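# Place the carton on the raised block with suction

## Task

Set the carton down on top of the raised block so that no part of it sticks out past the block's edges. It must stay there by itself, since a carton that is only kept in place by the robot does not count. Then switch off the suction and move the tool away from it.

## Robot and tools

Robot: one six-joint Doosan M1013 arm. Instead of fingers it carries a vacuum tool with four suction cups on two air channels. The reference point is the cup point, which is the center of the four cup rims when they touch nothing. The cups point along the cup point's +z axis. In the cup point's own axes the cups sit at x = -35 and +35 mm. Channel a's pair is at y = -70 mm and channel b's pair is at y = +70 mm. The tool body reaches 148 mm to each side along that y axis. Each cup is 36 mm across.

Scene frame: the origin is on the table top directly under the arm base. +z is up, and +y is to the left when you face along +x. Reported positions are in metres and orientation is a quaternion in w,x,y,z order. Both are given in the scene frame and get less accurate far from the base.

execute_actions(actions): actions is a list of actions. Each action is a list of up to 15 rows, and each row runs for one control step of 1/30 s. If an action has fewer rows, its last row is repeated to fill all 15 steps. A row holds 8 numbers, each from -1 to 1: dx, dy, dz, rx, ry, rz, suction_a, suction_b. The first six are an offset, not a pose. They are measured from where the cup point was when that action began, in the cup point's own axes. For the first action of a call, that starting point is the last pose reported. Every row is measured from that same start, so rows do not add up. A value of 1.0 means 0.6 m for dx to dz and 180 degrees for rx to rz. rx, ry and rz together form a single rotation vector. Each step is clipped to at most 70 mm and 16 degrees from the measured pose, so a big offset may need several actions. A row may carry 6 more numbers from 0 to 1. These scale each joint's stiffness in order from base to wrist, and they stay in effect until changed. An empty list only returns the current state and images.

Suction values: 1 asks for full vacuum, about 75 kPa below ambient. A fraction asks for that share of full vacuum, and 0.01 or less switches the channel off. Each channel keeps its last value.

move(target, speed, blocking): target is one row in the same format. Its offset is measured from the pose in the latest result, and its suction values are applied at the start. The cup point follows a straight path to that target. speed is in m/s, from 0.002 to 0.5, with a default of 0.25, and turning is capped at twice that value in rad/s. A path lasts 0.5 to 10 s. The arm can lag behind the path, drift off it or overshoot the speed. It does not stop for obstacles. With blocking=false the call returns after 0.5 s. After that, use wait or stop before sending any other motion. The result adds a line that starts with "move:" and gives how the move ended: done, off_target, moving, held or fault. It also gives the distance left to the target. limits=paced means the command was clipped. limits=held means some steps were blocked by a check, and the arm may then move quickly.

wait(seconds): 0 to 10 s. It lets time pass while the last command is held, and it returns early if a running move ends. stop() brakes a running move to a halt, which takes more room at higher speed. zoom_image(camera, region): region is [x0, y0, x1, y1] in pixels, at most 504x504. The cameras are cam_head_left, cam_head_right, cam_high, cam_low and cam_wrist, and each gives a 504x504 image. read_manual returns only licence text. finished_scene(scene) ends the current scene and takes its number. It cannot be undone, so call it only once the carton is resting by itself and the tool has moved away.

Results also show: the Hand target, which is the pose the controller is heading to; joint positions; velocities; step readings, where HELD marks a step that was held back; and any 'pose unreachable' line from the clearance check. suction_measured_a and suction_measured_b show how much vacuum each channel reached. A reading near 0 means that channel has not sealed. A good seal settles up to 0.17 below the commanded value, or up to 0.27 below with both channels on. part_present becomes 1 at 0.54 and goes back to 0 below 0.49.

Gripping: switch a channel on and press both of its cups fully onto a smooth, flat part of the carton. Gaps, seams or carton edges under a cup let air in. If one cup of an active channel covers nothing, the shared pump loses vacuum on the other channel as well. Under vacuum the cups shrink, so the carton ends up about 12 mm closer to the tool. To release, lower the carton until it rests on the block, switch both channels off, and then lift away by more than 15 mm. A cup sealed on the table pins the tool until you switch that channel off.

Cautions: the arm is stiff. Pushing a target even slightly past a contact, or arriving fast, can set off a fault. A fault happens at a joint's load limit (306, 306, 144, 40.5, 40.5, 40.5 N m from base to wrist) or at 144 N of external force. It stops the arm for 10 s and cancels the rest of the call. Holding loads heats the motors, and a MOTOR HOT warning comes before an over-temperature stop. Loose objects may get a brief push from outside. Never knock or drop anything off the table, and avoid dropping, slamming or hard pushing. Short, smooth, direct motions are best.

Each tool is called after "Emit:" as a command line: name --argument value for each argument, lists and objects as JSON in quotes; but a table of rows of numbers goes row by row, as --pt "numbers of a row", without its own name.

## Session

Emit:
execute_actions --actions '[]'

Scene clock: 0.00 s.
end_effector_position=(+0.6500, -0.0068, +0.5227) suction_measured_a=0.01 part_present_a=0 suction_measured_b=0.01 part_present_b=0 end_effector_quat_wxyz=(+0.005, +0.714, +0.700, -0.005) end_effector_velocity=(-0.000, +0.000, -0.000) end_effector_angular_velocity=(+0.002, +0.001, -0.001)
Joint positions: [-0.054  0.153  1.528  0.     1.463  1.517]
Joint velocities: [0.    0.    0.    0.002 0.001 0.001]
Hand target: +0.650, -0.007, +0.523; +0.005, +0.714, +0.700, -0.005
Joint stiffness scale: [1. 1. 1. 1. 1. 1.]

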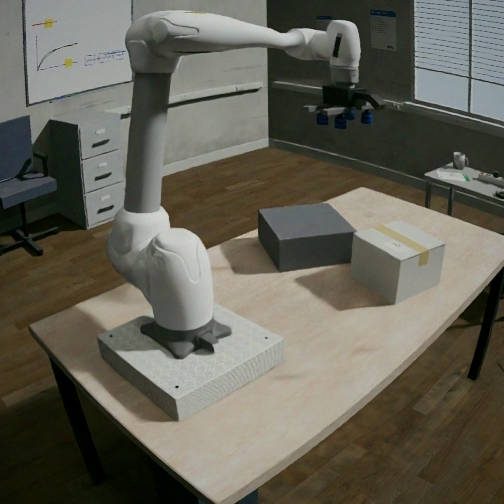

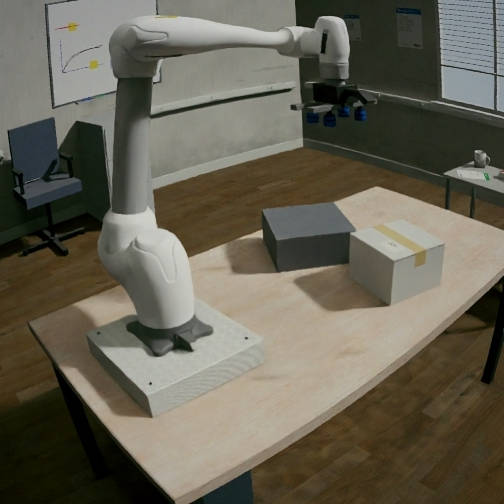

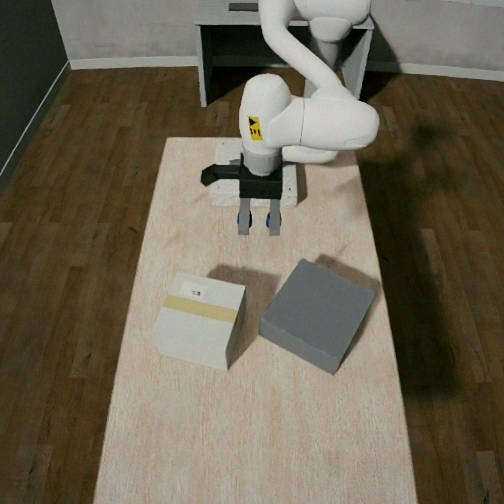

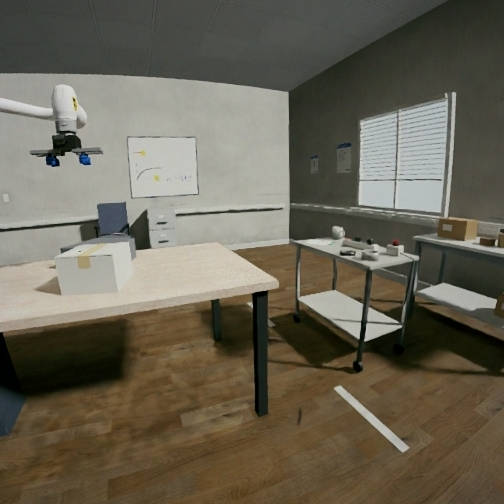

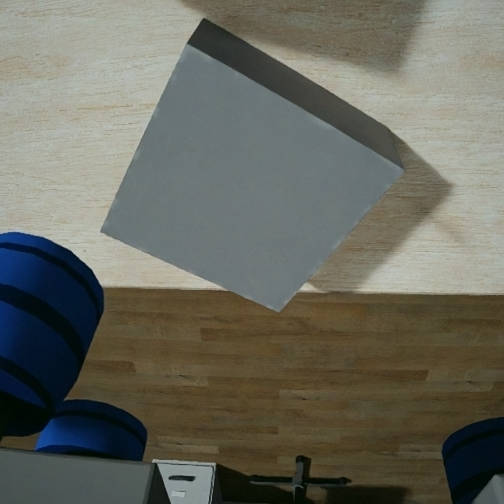

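Emit:
move --target '[-0.405,0.05,0.07,0,0,0,0,0]' --speed 0.3

Scene clock: 26.20 s.
end_effector_position=(+0.6723, -0.2479, +0.4848) suction_measured_a=0.01 part_present_a=0 suction_measured_b=0.01 part_present_b=0 end_effector_quat_wxyz=(+0.002, +0.714, +0.700, -0.006) end_effector_velocity=(+0.001, -0.001, +0.000) end_effector_angular_velocity=(+0.001, -0.001, +0.003)
Joint positions: [-0.389  0.274  1.453  0.     1.422  1.182]
Joint velocities: [-0.001  0.001 -0.002  0.001 -0.    -0.004]
Hand target: +0.675, -0.251, +0.484; +0.004, +0.714, +0.700, -0.005
Off the commanded pose: 0.004 m, 0 deg.
Joint stiffness scale: [1. 1. 1. 1. 1. 1.]
move: off_target

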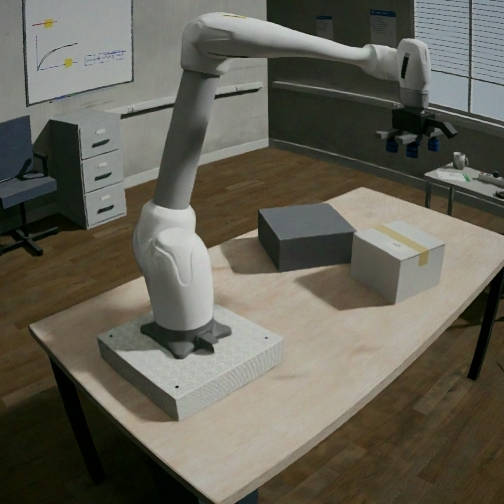

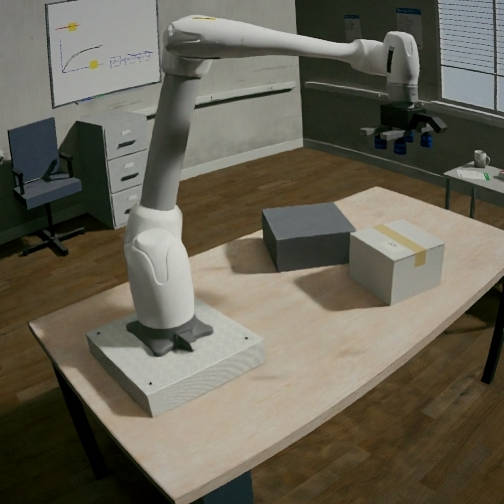

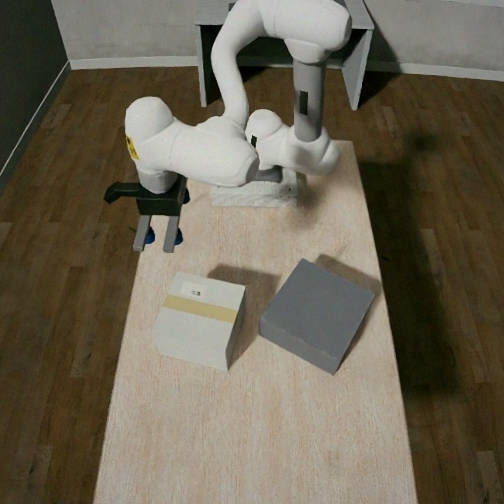

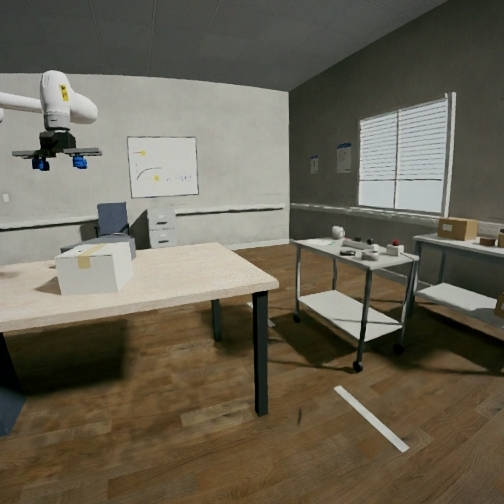

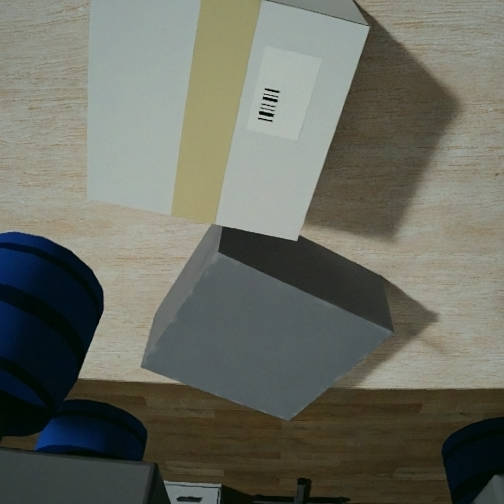

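Emit:
move --target '[0.088,0.075,0.308,0,0,0.078,0,0]' --speed 0.25

Scene clock: 37.03 s.
end_effector_position=(+0.7162, -0.1999, +0.3033) suction_measured_a=0.01 part_present_a=0 suction_measured_b=0.01 part_present_b=0 end_effector_quat_wxyz=(+0.003, +0.794, +0.608, -0.006) end_effector_velocity=(+0.002, +0.000, +0.000) end_effector_angular_velocity=(-0.001, -0.005, -0.004)
Joint positions: [-0.303  0.4    1.617  0.     1.132  1.512]
Joint velocities: [ 0.001  0.001 -0.001  0.001 -0.004  0.005]
Hand target: +0.717, -0.198, +0.299; +0.003, +0.794, +0.607, -0.006
Off the commanded pose: 0.005 m, 0 deg.
Joint stiffness scale: [1. 1. 1. 1. 1. 1.]
move: off_target

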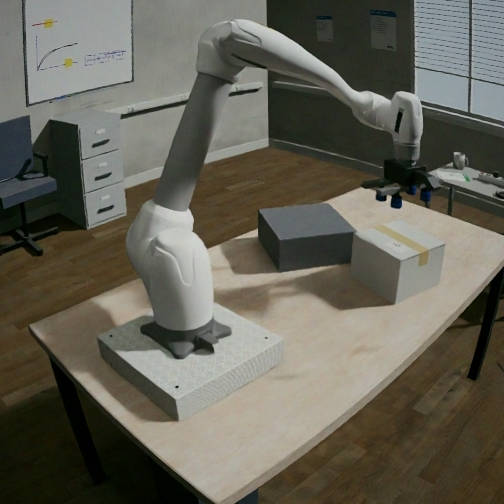

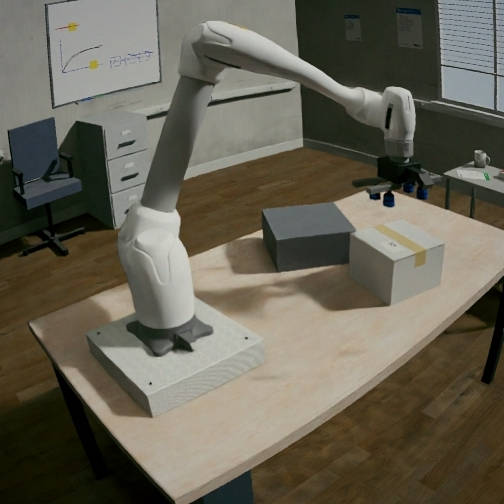

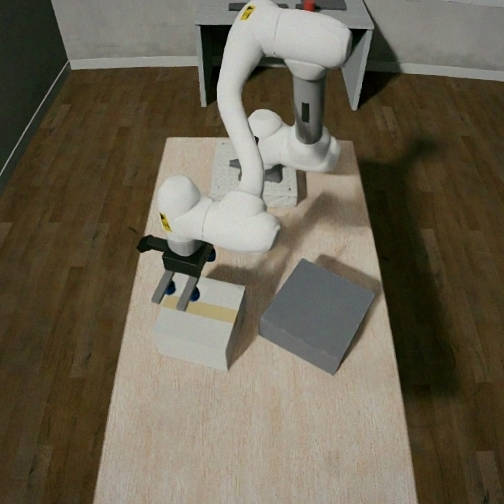

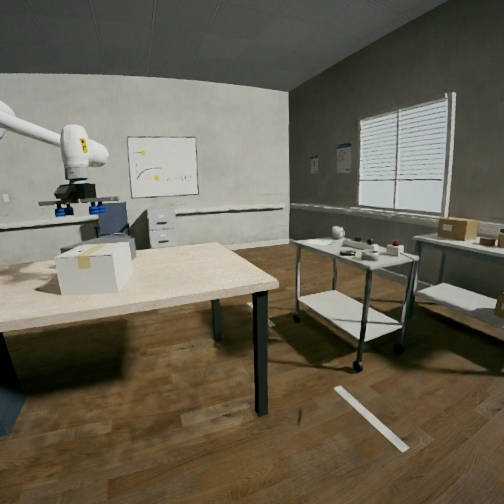

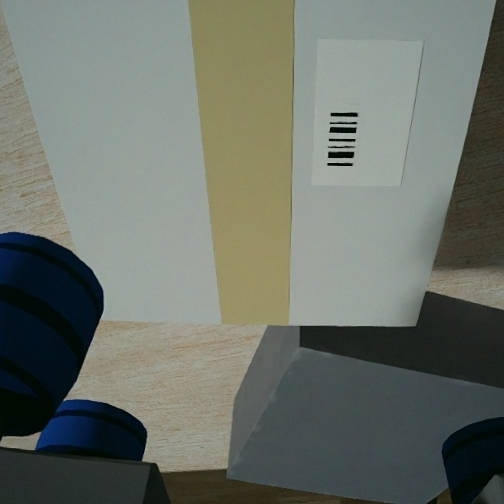

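Emit:
move --target '[0.025,0.033,0.185,0,0,0,0,0]' --speed 0.15

Scene clock: 54.67 s.
end_effector_position=(+0.7379, -0.1937, +0.1961) suction_measured_a=0.01 part_present_a=0 suction_measured_b=0.01 part_present_b=0 end_effector_quat_wxyz=(+0.002, +0.794, +0.608, -0.006) end_effector_velocity=(+0.000, -0.001, -0.000) end_effector_angular_velocity=(-0.002, -0.002, -0.001)
Joint positions: [-0.284  0.514  1.661  0.     0.975  1.53 ]
Joint velocities: [-0.     0.     0.001 -0.001 -0.004  0.001]
Hand target: +0.739, -0.192, +0.192; +0.003, +0.794, +0.608, -0.006
Off the commanded pose: 0.005 m, 0 deg.
Joint stiffness scale: [1. 1. 1. 1. 1. 1.]
move: off_target

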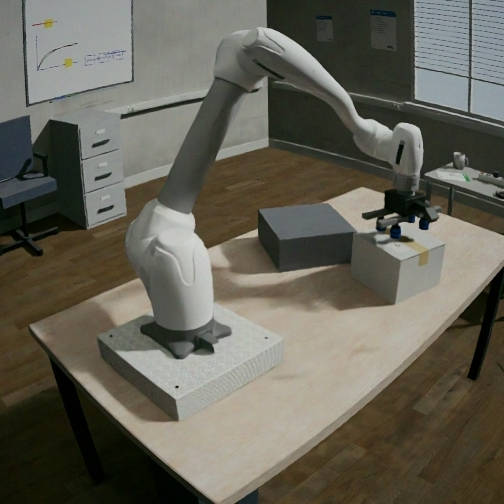

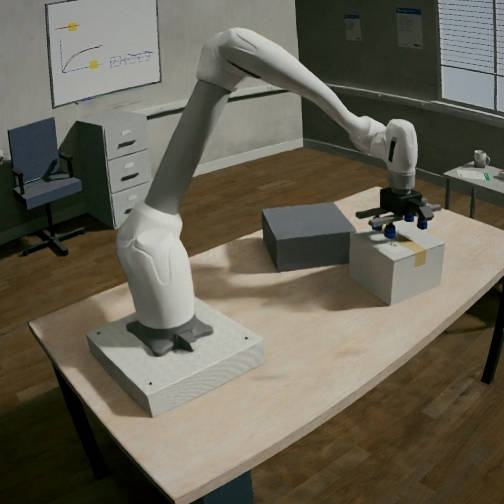

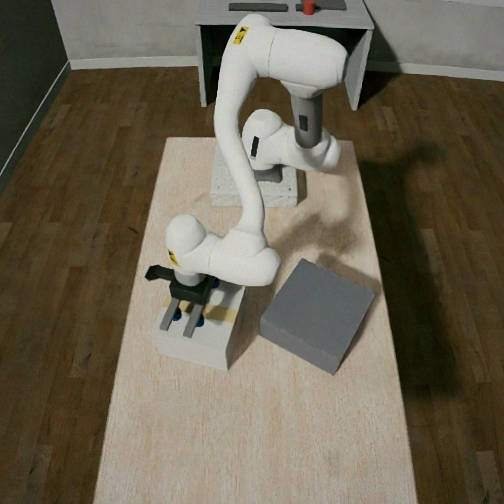

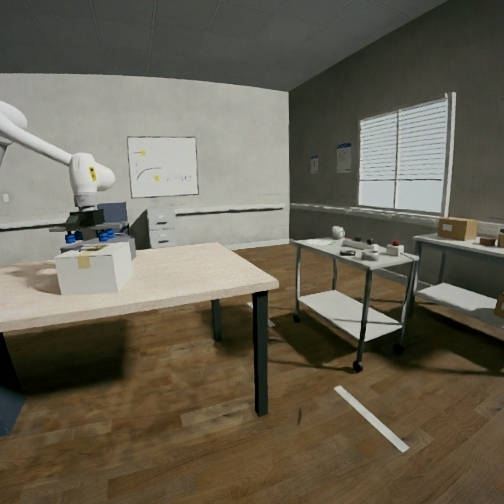

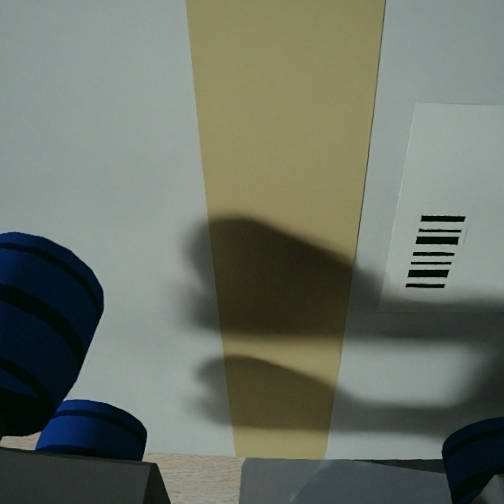

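Emit:
zoom_image --camera "cam_high" --region '[130, 240, 290, 400]'

Emit:
zoom_image --camera "cam_head_left" --region '[320, 170, 480, 330]'

Region (130, 240, 290, 400) of cam_high's 504x504 image, scaled by 3.150, with more detail than that image has.

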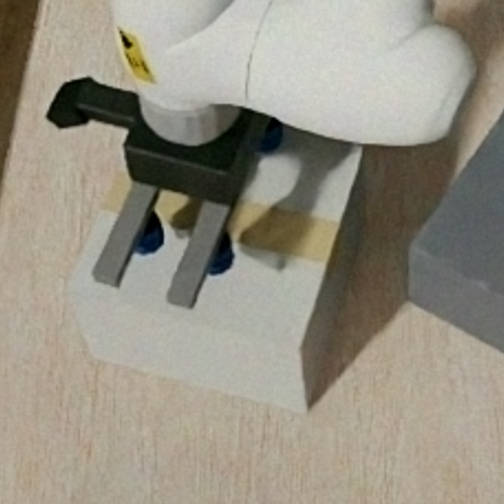

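Region (320, 170, 480, 330) of cam_head_left's 504x504 image, scaled by 3.150, with more detail than that image has.

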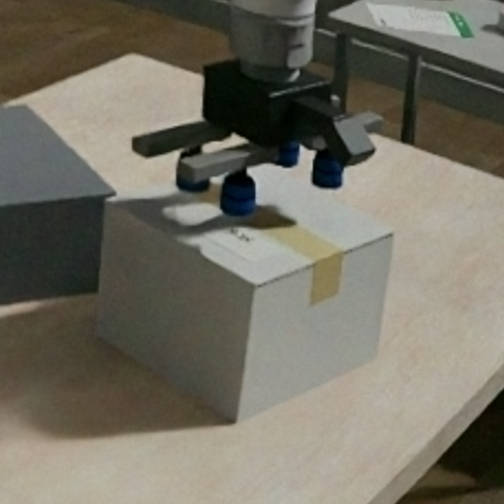

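Emit:
move --target '[0.017,0.005,0.075,0,0,0,1,1]' --speed 0.05

Scene clock: 75.90 s.
end_effector_position=(+0.7408, -0.1865, +0.1512) suction_measured_a=0.45 part_present_a=0 suction_measured_b=0.45 part_present_b=0 end_effector_quat_wxyz=(+0.000, +0.793, +0.609, -0.008) end_effector_velocity=(-0.001, +0.001, -0.002) end_effector_angular_velocity=(+0.000, +0.003, -0.000)
Joint positions: [-0.273  0.56   1.682  0.     0.913  1.54 ]
Joint velocities: [ 0.002  0.002  0.002 -0.001 -0.     0.002]
Hand target: +0.743, -0.185, +0.151; +0.002, +0.794, +0.608, -0.006
Off the commanded pose: 0.003 m, 0 deg.
Joint stiffness scale: [1. 1. 1. 1. 1. 1.]
move: done

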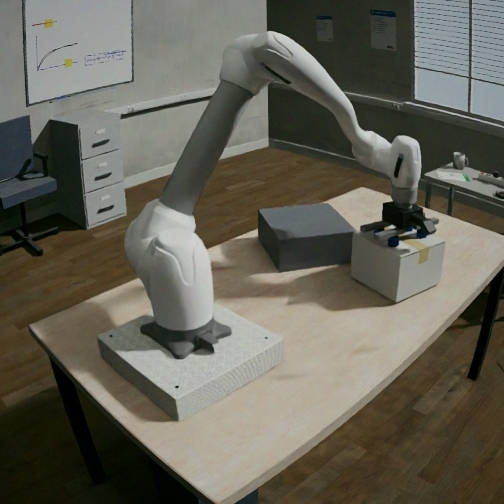

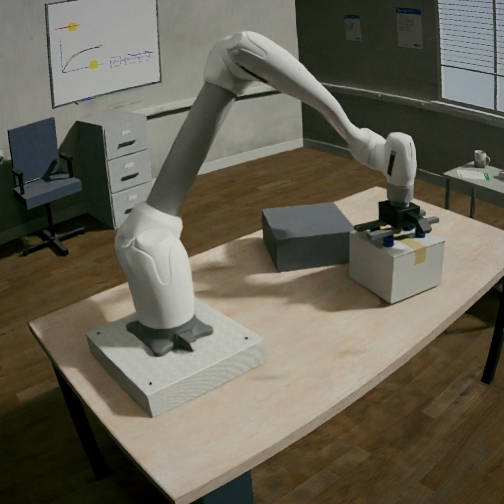

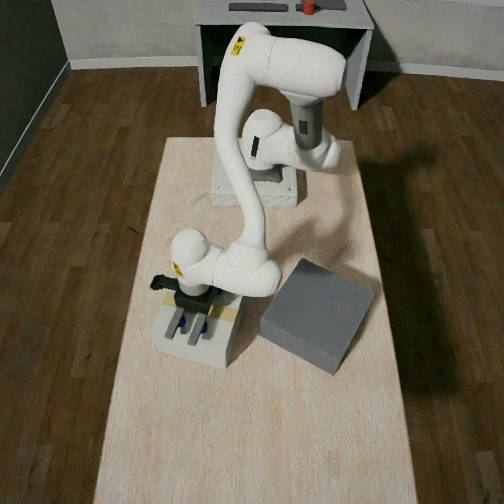

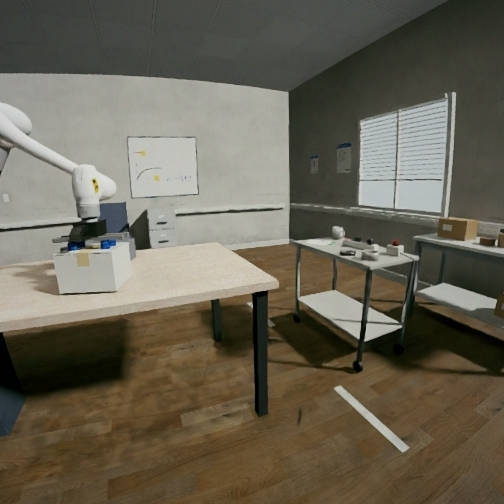

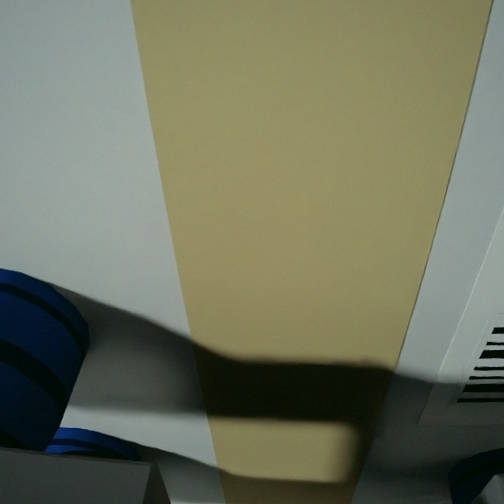

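Emit:
move --target '[0,0,-0.23,0,0,0,1,1]' --speed 0.15

Scene clock: 84.33 s.
end_effector_position=(+0.7431, -0.1850, +0.2850) suction_measured_a=0.79 part_present_a=1 suction_measured_b=0.79 part_present_b=1 end_effector_quat_wxyz=(+0.000, +0.793, +0.609, -0.008) end_effector_velocity=(-0.002, +0.001, -0.000) end_effector_angular_velocity=(+0.003, +0.006, -0.002)
Joint positions: [-0.273  0.447  1.583  0.     1.125  1.54 ]
Joint velocities: [-0.    -0.     0.001  0.002  0.006  0.001]
Hand target: +0.743, -0.185, +0.289; +0.000, +0.793, +0.609, -0.008
Off the commanded pose: 0.004 m, 0 deg.
Joint stiffness scale: [1. 1. 1. 1. 1. 1.]
move: off_target

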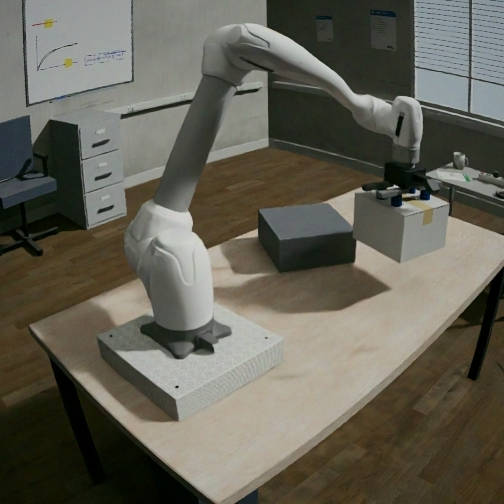

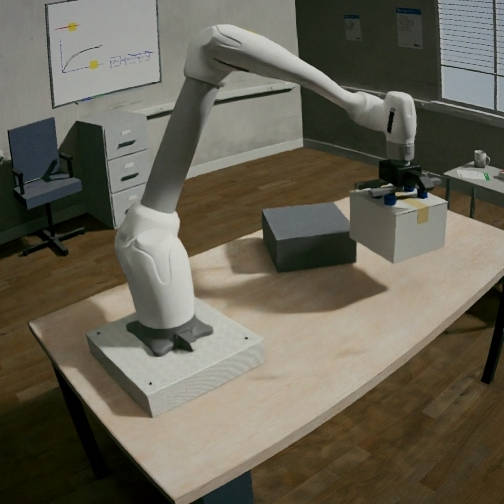

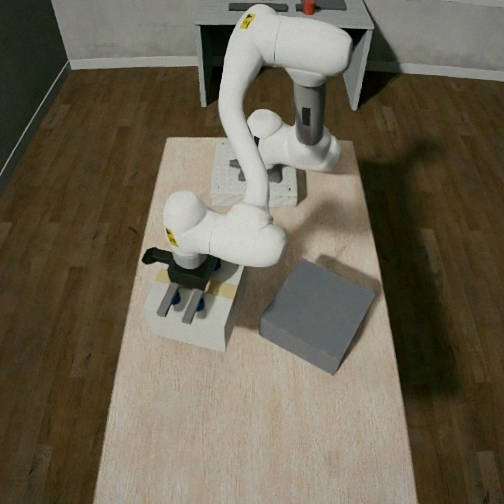

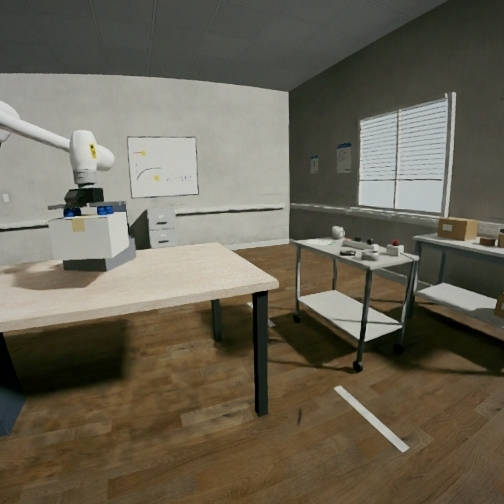

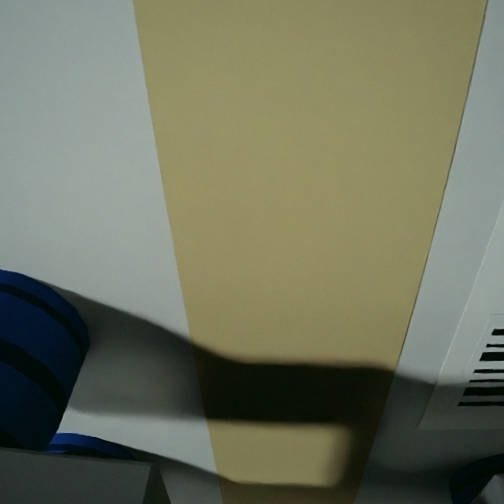

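Emit:
move --target '[0.602,-0.235,-0.013,0,0,0.089,1,1]' --speed 0.2

Scene clock: 89.77 s.
end_effector_position=(+0.7009, +0.1984, +0.2904) suction_measured_a=0.79 part_present_a=1 suction_measured_b=0.79 part_present_b=1 end_effector_quat_wxyz=(+0.003, +0.870, +0.493, -0.006) end_effector_velocity=(+0.000, +0.002, +0.000) end_effector_angular_velocity=(+0.000, -0.000, -0.004)
Joint positions: [0.242 0.381 1.661 0.006 1.107 2.33 ]
Joint velocities: [ 0.002  0.001 -0.001  0.001  0.     0.006]
Hand target: +0.701, +0.200, +0.289; +0.002, +0.870, +0.492, -0.008
Off the commanded pose: 0.002 m, 0 deg.
Joint stiffness scale: [1. 1. 1. 1. 1. 1.]
move: done

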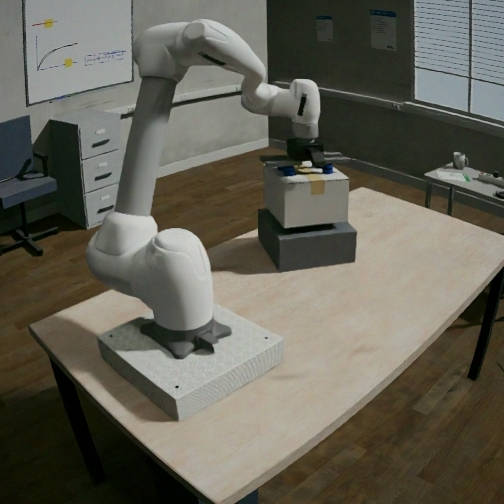

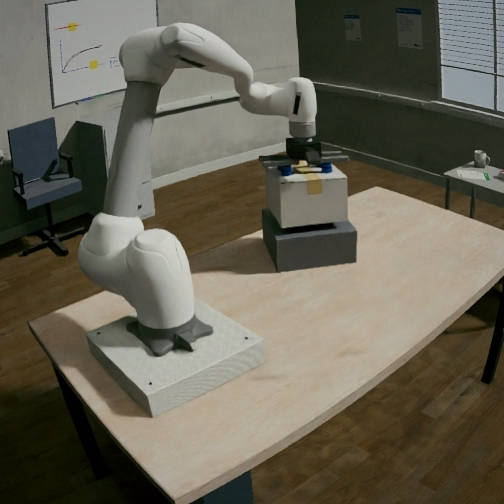

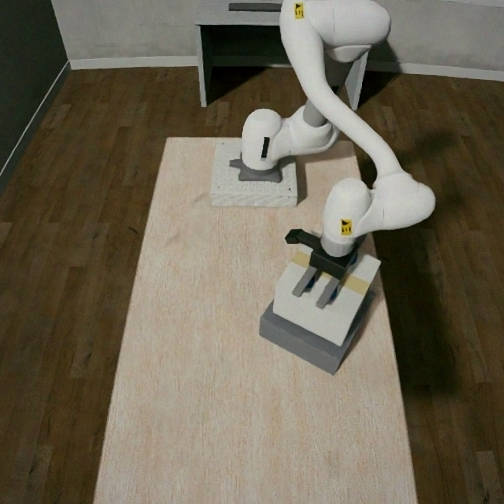

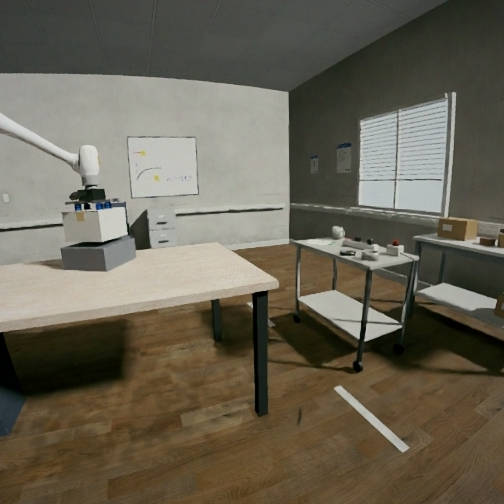

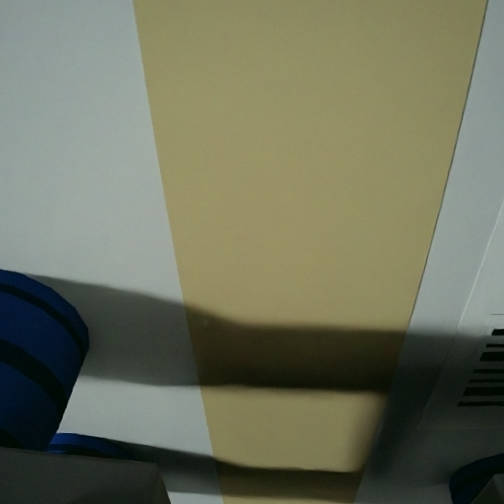

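Lower to just above the block, then inspect.

Emit:
move --target '[0,0,0.05,0,0,0,1,1]' --speed 0.06

Emit:
zoom_image --camera "cam_high" --region '[240, 230, 400, 390]'

Emit:
zoom_image --camera "cam_head_left" --region '[240, 150, 380, 290]'

Emit:
zoom_image --camera "cam_low" --region '[40, 190, 150, 290]'

Scene clock: 95.73 s.
end_effector_position=(+0.7007, +0.1980, +0.2652) suction_measured_a=0.79 part_present_a=1 suction_measured_b=0.79 part_present_b=1 end_effector_quat_wxyz=(+0.003, +0.870, +0.493, -0.005) end_effector_velocity=(+0.000, +0.000, +0.000) end_effector_angular_velocity=(-0.000, -0.001, +0.002)
Joint positions: [0.242 0.399 1.685 0.006 1.063 2.331]
Joint velocities: [ 0.    -0.    -0.001 -0.001 -0.    -0.001]
Hand target: +0.701, +0.198, +0.260; +0.003, +0.870, +0.493, -0.006
Off the commanded pose: 0.005 m, 0 deg.
Joint stiffness scale: [1. 1. 1. 1. 1. 1.]
move: off_target

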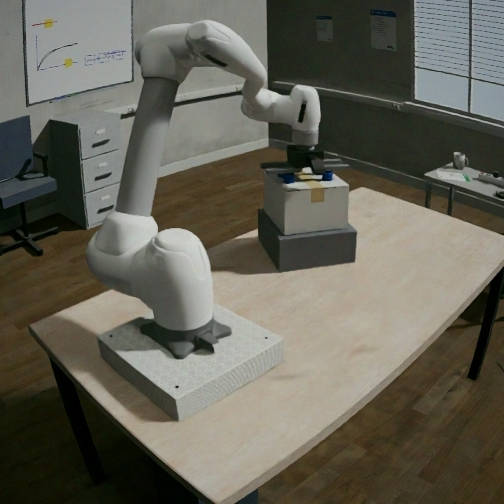

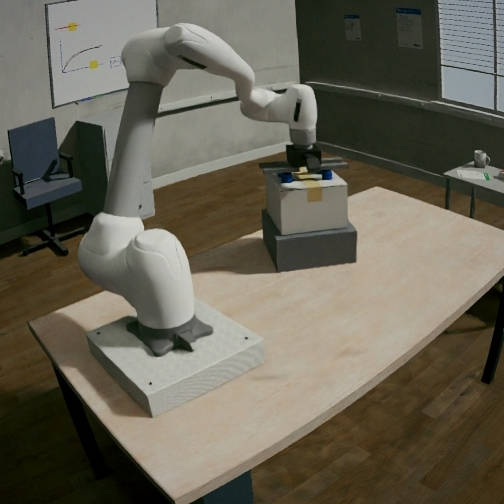

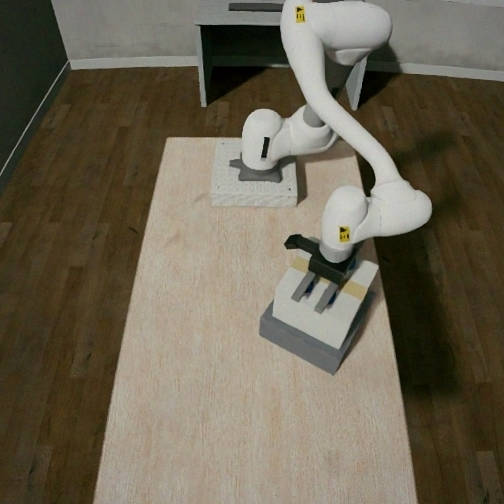

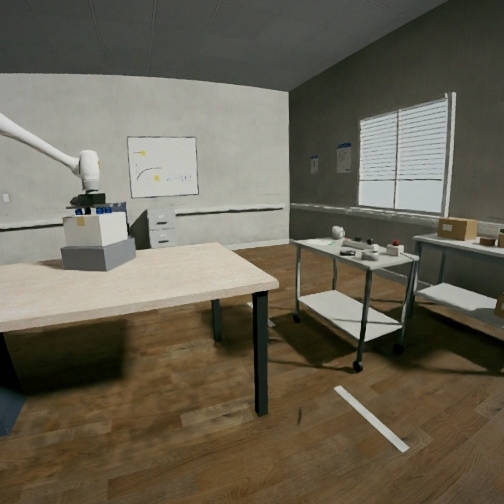

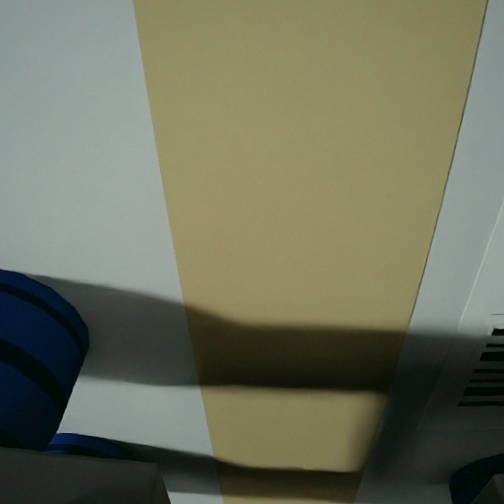

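Region (240, 230, 400, 390) of cam_high's 504x504 image, scaled by 3.150, with more detail than that image has.

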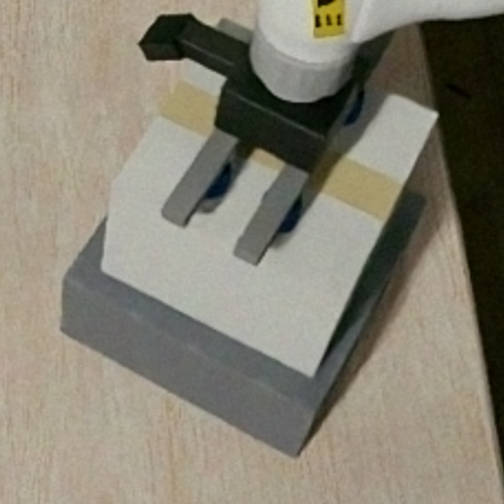

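Region (240, 150, 380, 290) of cam_head_left's 504x504 image, scaled by 3.600, with more detail than that image has.

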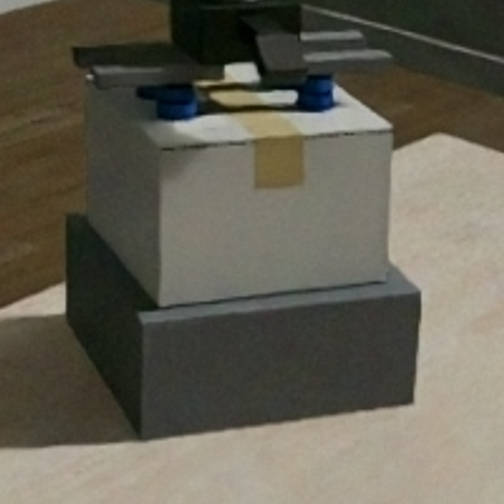

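Region (40, 190, 150, 290) of cam_low's 504x504 image, scaled by 4.582, with more detail than that image has; it fills the top 458 rows of this view, and the rest is white.

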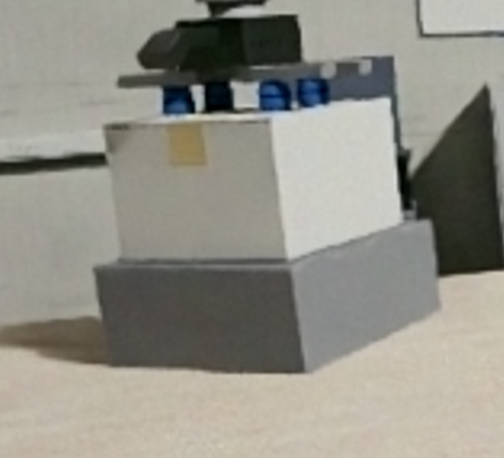

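Emit:
move --target '[0,0,0.022,0,0,0,1,1]' --speed 0.02

Emit:
zoom_image --camera "cam_low" --region '[40, 190, 150, 290]'

Emit:
zoom_image --camera "cam_head_left" --region '[240, 150, 380, 290]'

Scene clock: 100.53 s.
end_effector_position=(+0.7016, +0.1983, +0.2639) suction_measured_a=0.79 part_present_a=1 suction_measured_b=0.79 part_present_b=1 end_effector_quat_wxyz=(+0.004, +0.870, +0.492, -0.002) end_effector_velocity=(+0.000, +0.001, +0.001) end_effector_angular_velocity=(+0.001, -0.002, +0.000)
Joint positions: [0.242 0.4   1.687 0.006 1.056 2.331]
Joint velocities: [ 0.    -0.001 -0.     0.    -0.001 -0.   ]
Hand target: +0.700, +0.198, +0.252; +0.003, +0.870, +0.493, -0.005
Off the commanded pose: 0.012 m, 0 deg.
Joint stiffness scale: [1. 1. 1. 1. 1. 1.]
move: off_target

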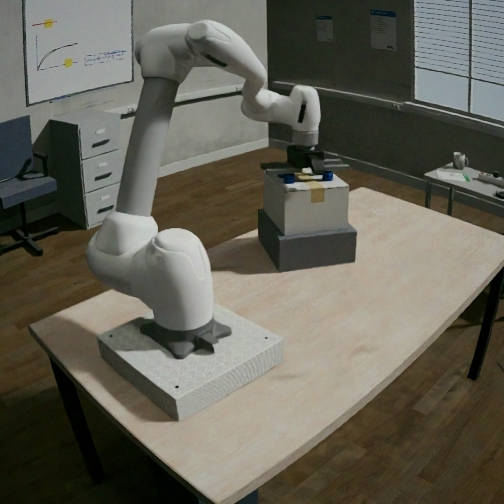

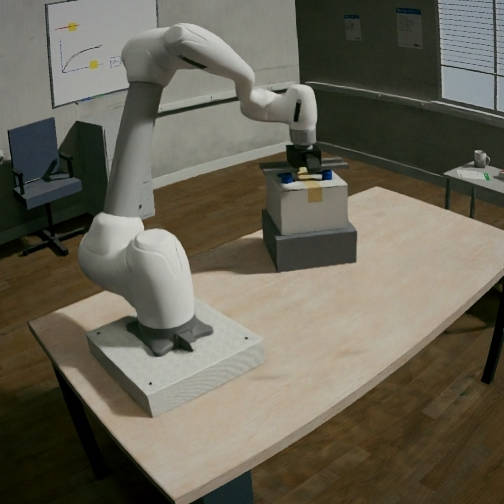

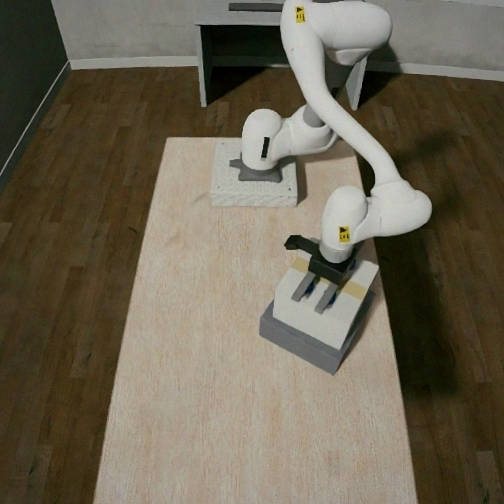

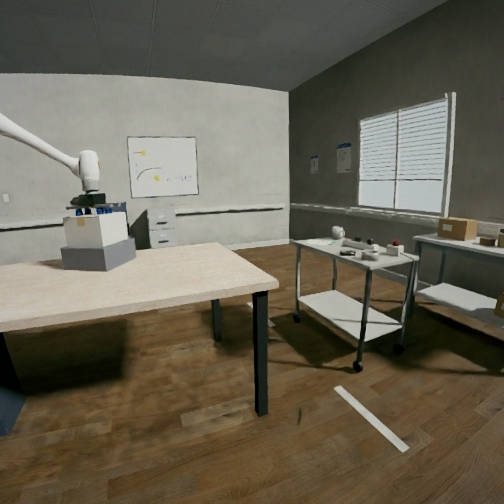

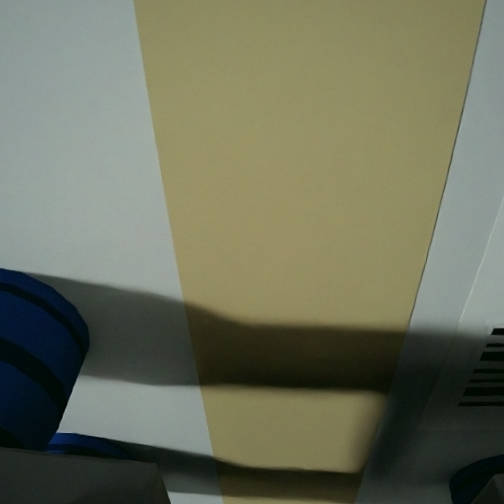

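Region (40, 190, 150, 290) of cam_low's 504x504 image, scaled by 4.582, with more detail than that image has; it fills the top 458 rows of this view, and the rest is white.

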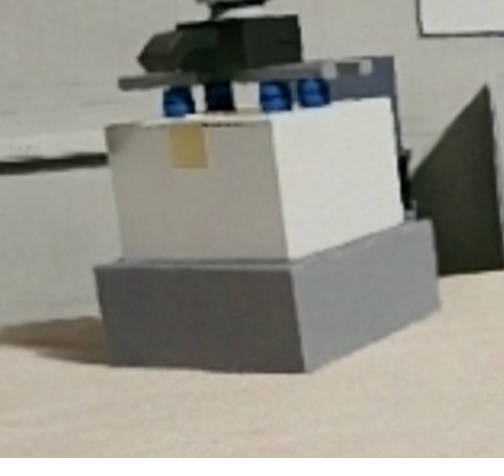

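Region (240, 150, 380, 290) of cam_head_left's 504x504 image, scaled by 3.600, with more detail than that image has.

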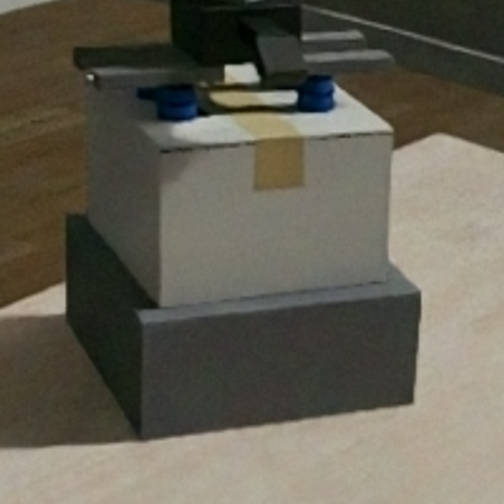

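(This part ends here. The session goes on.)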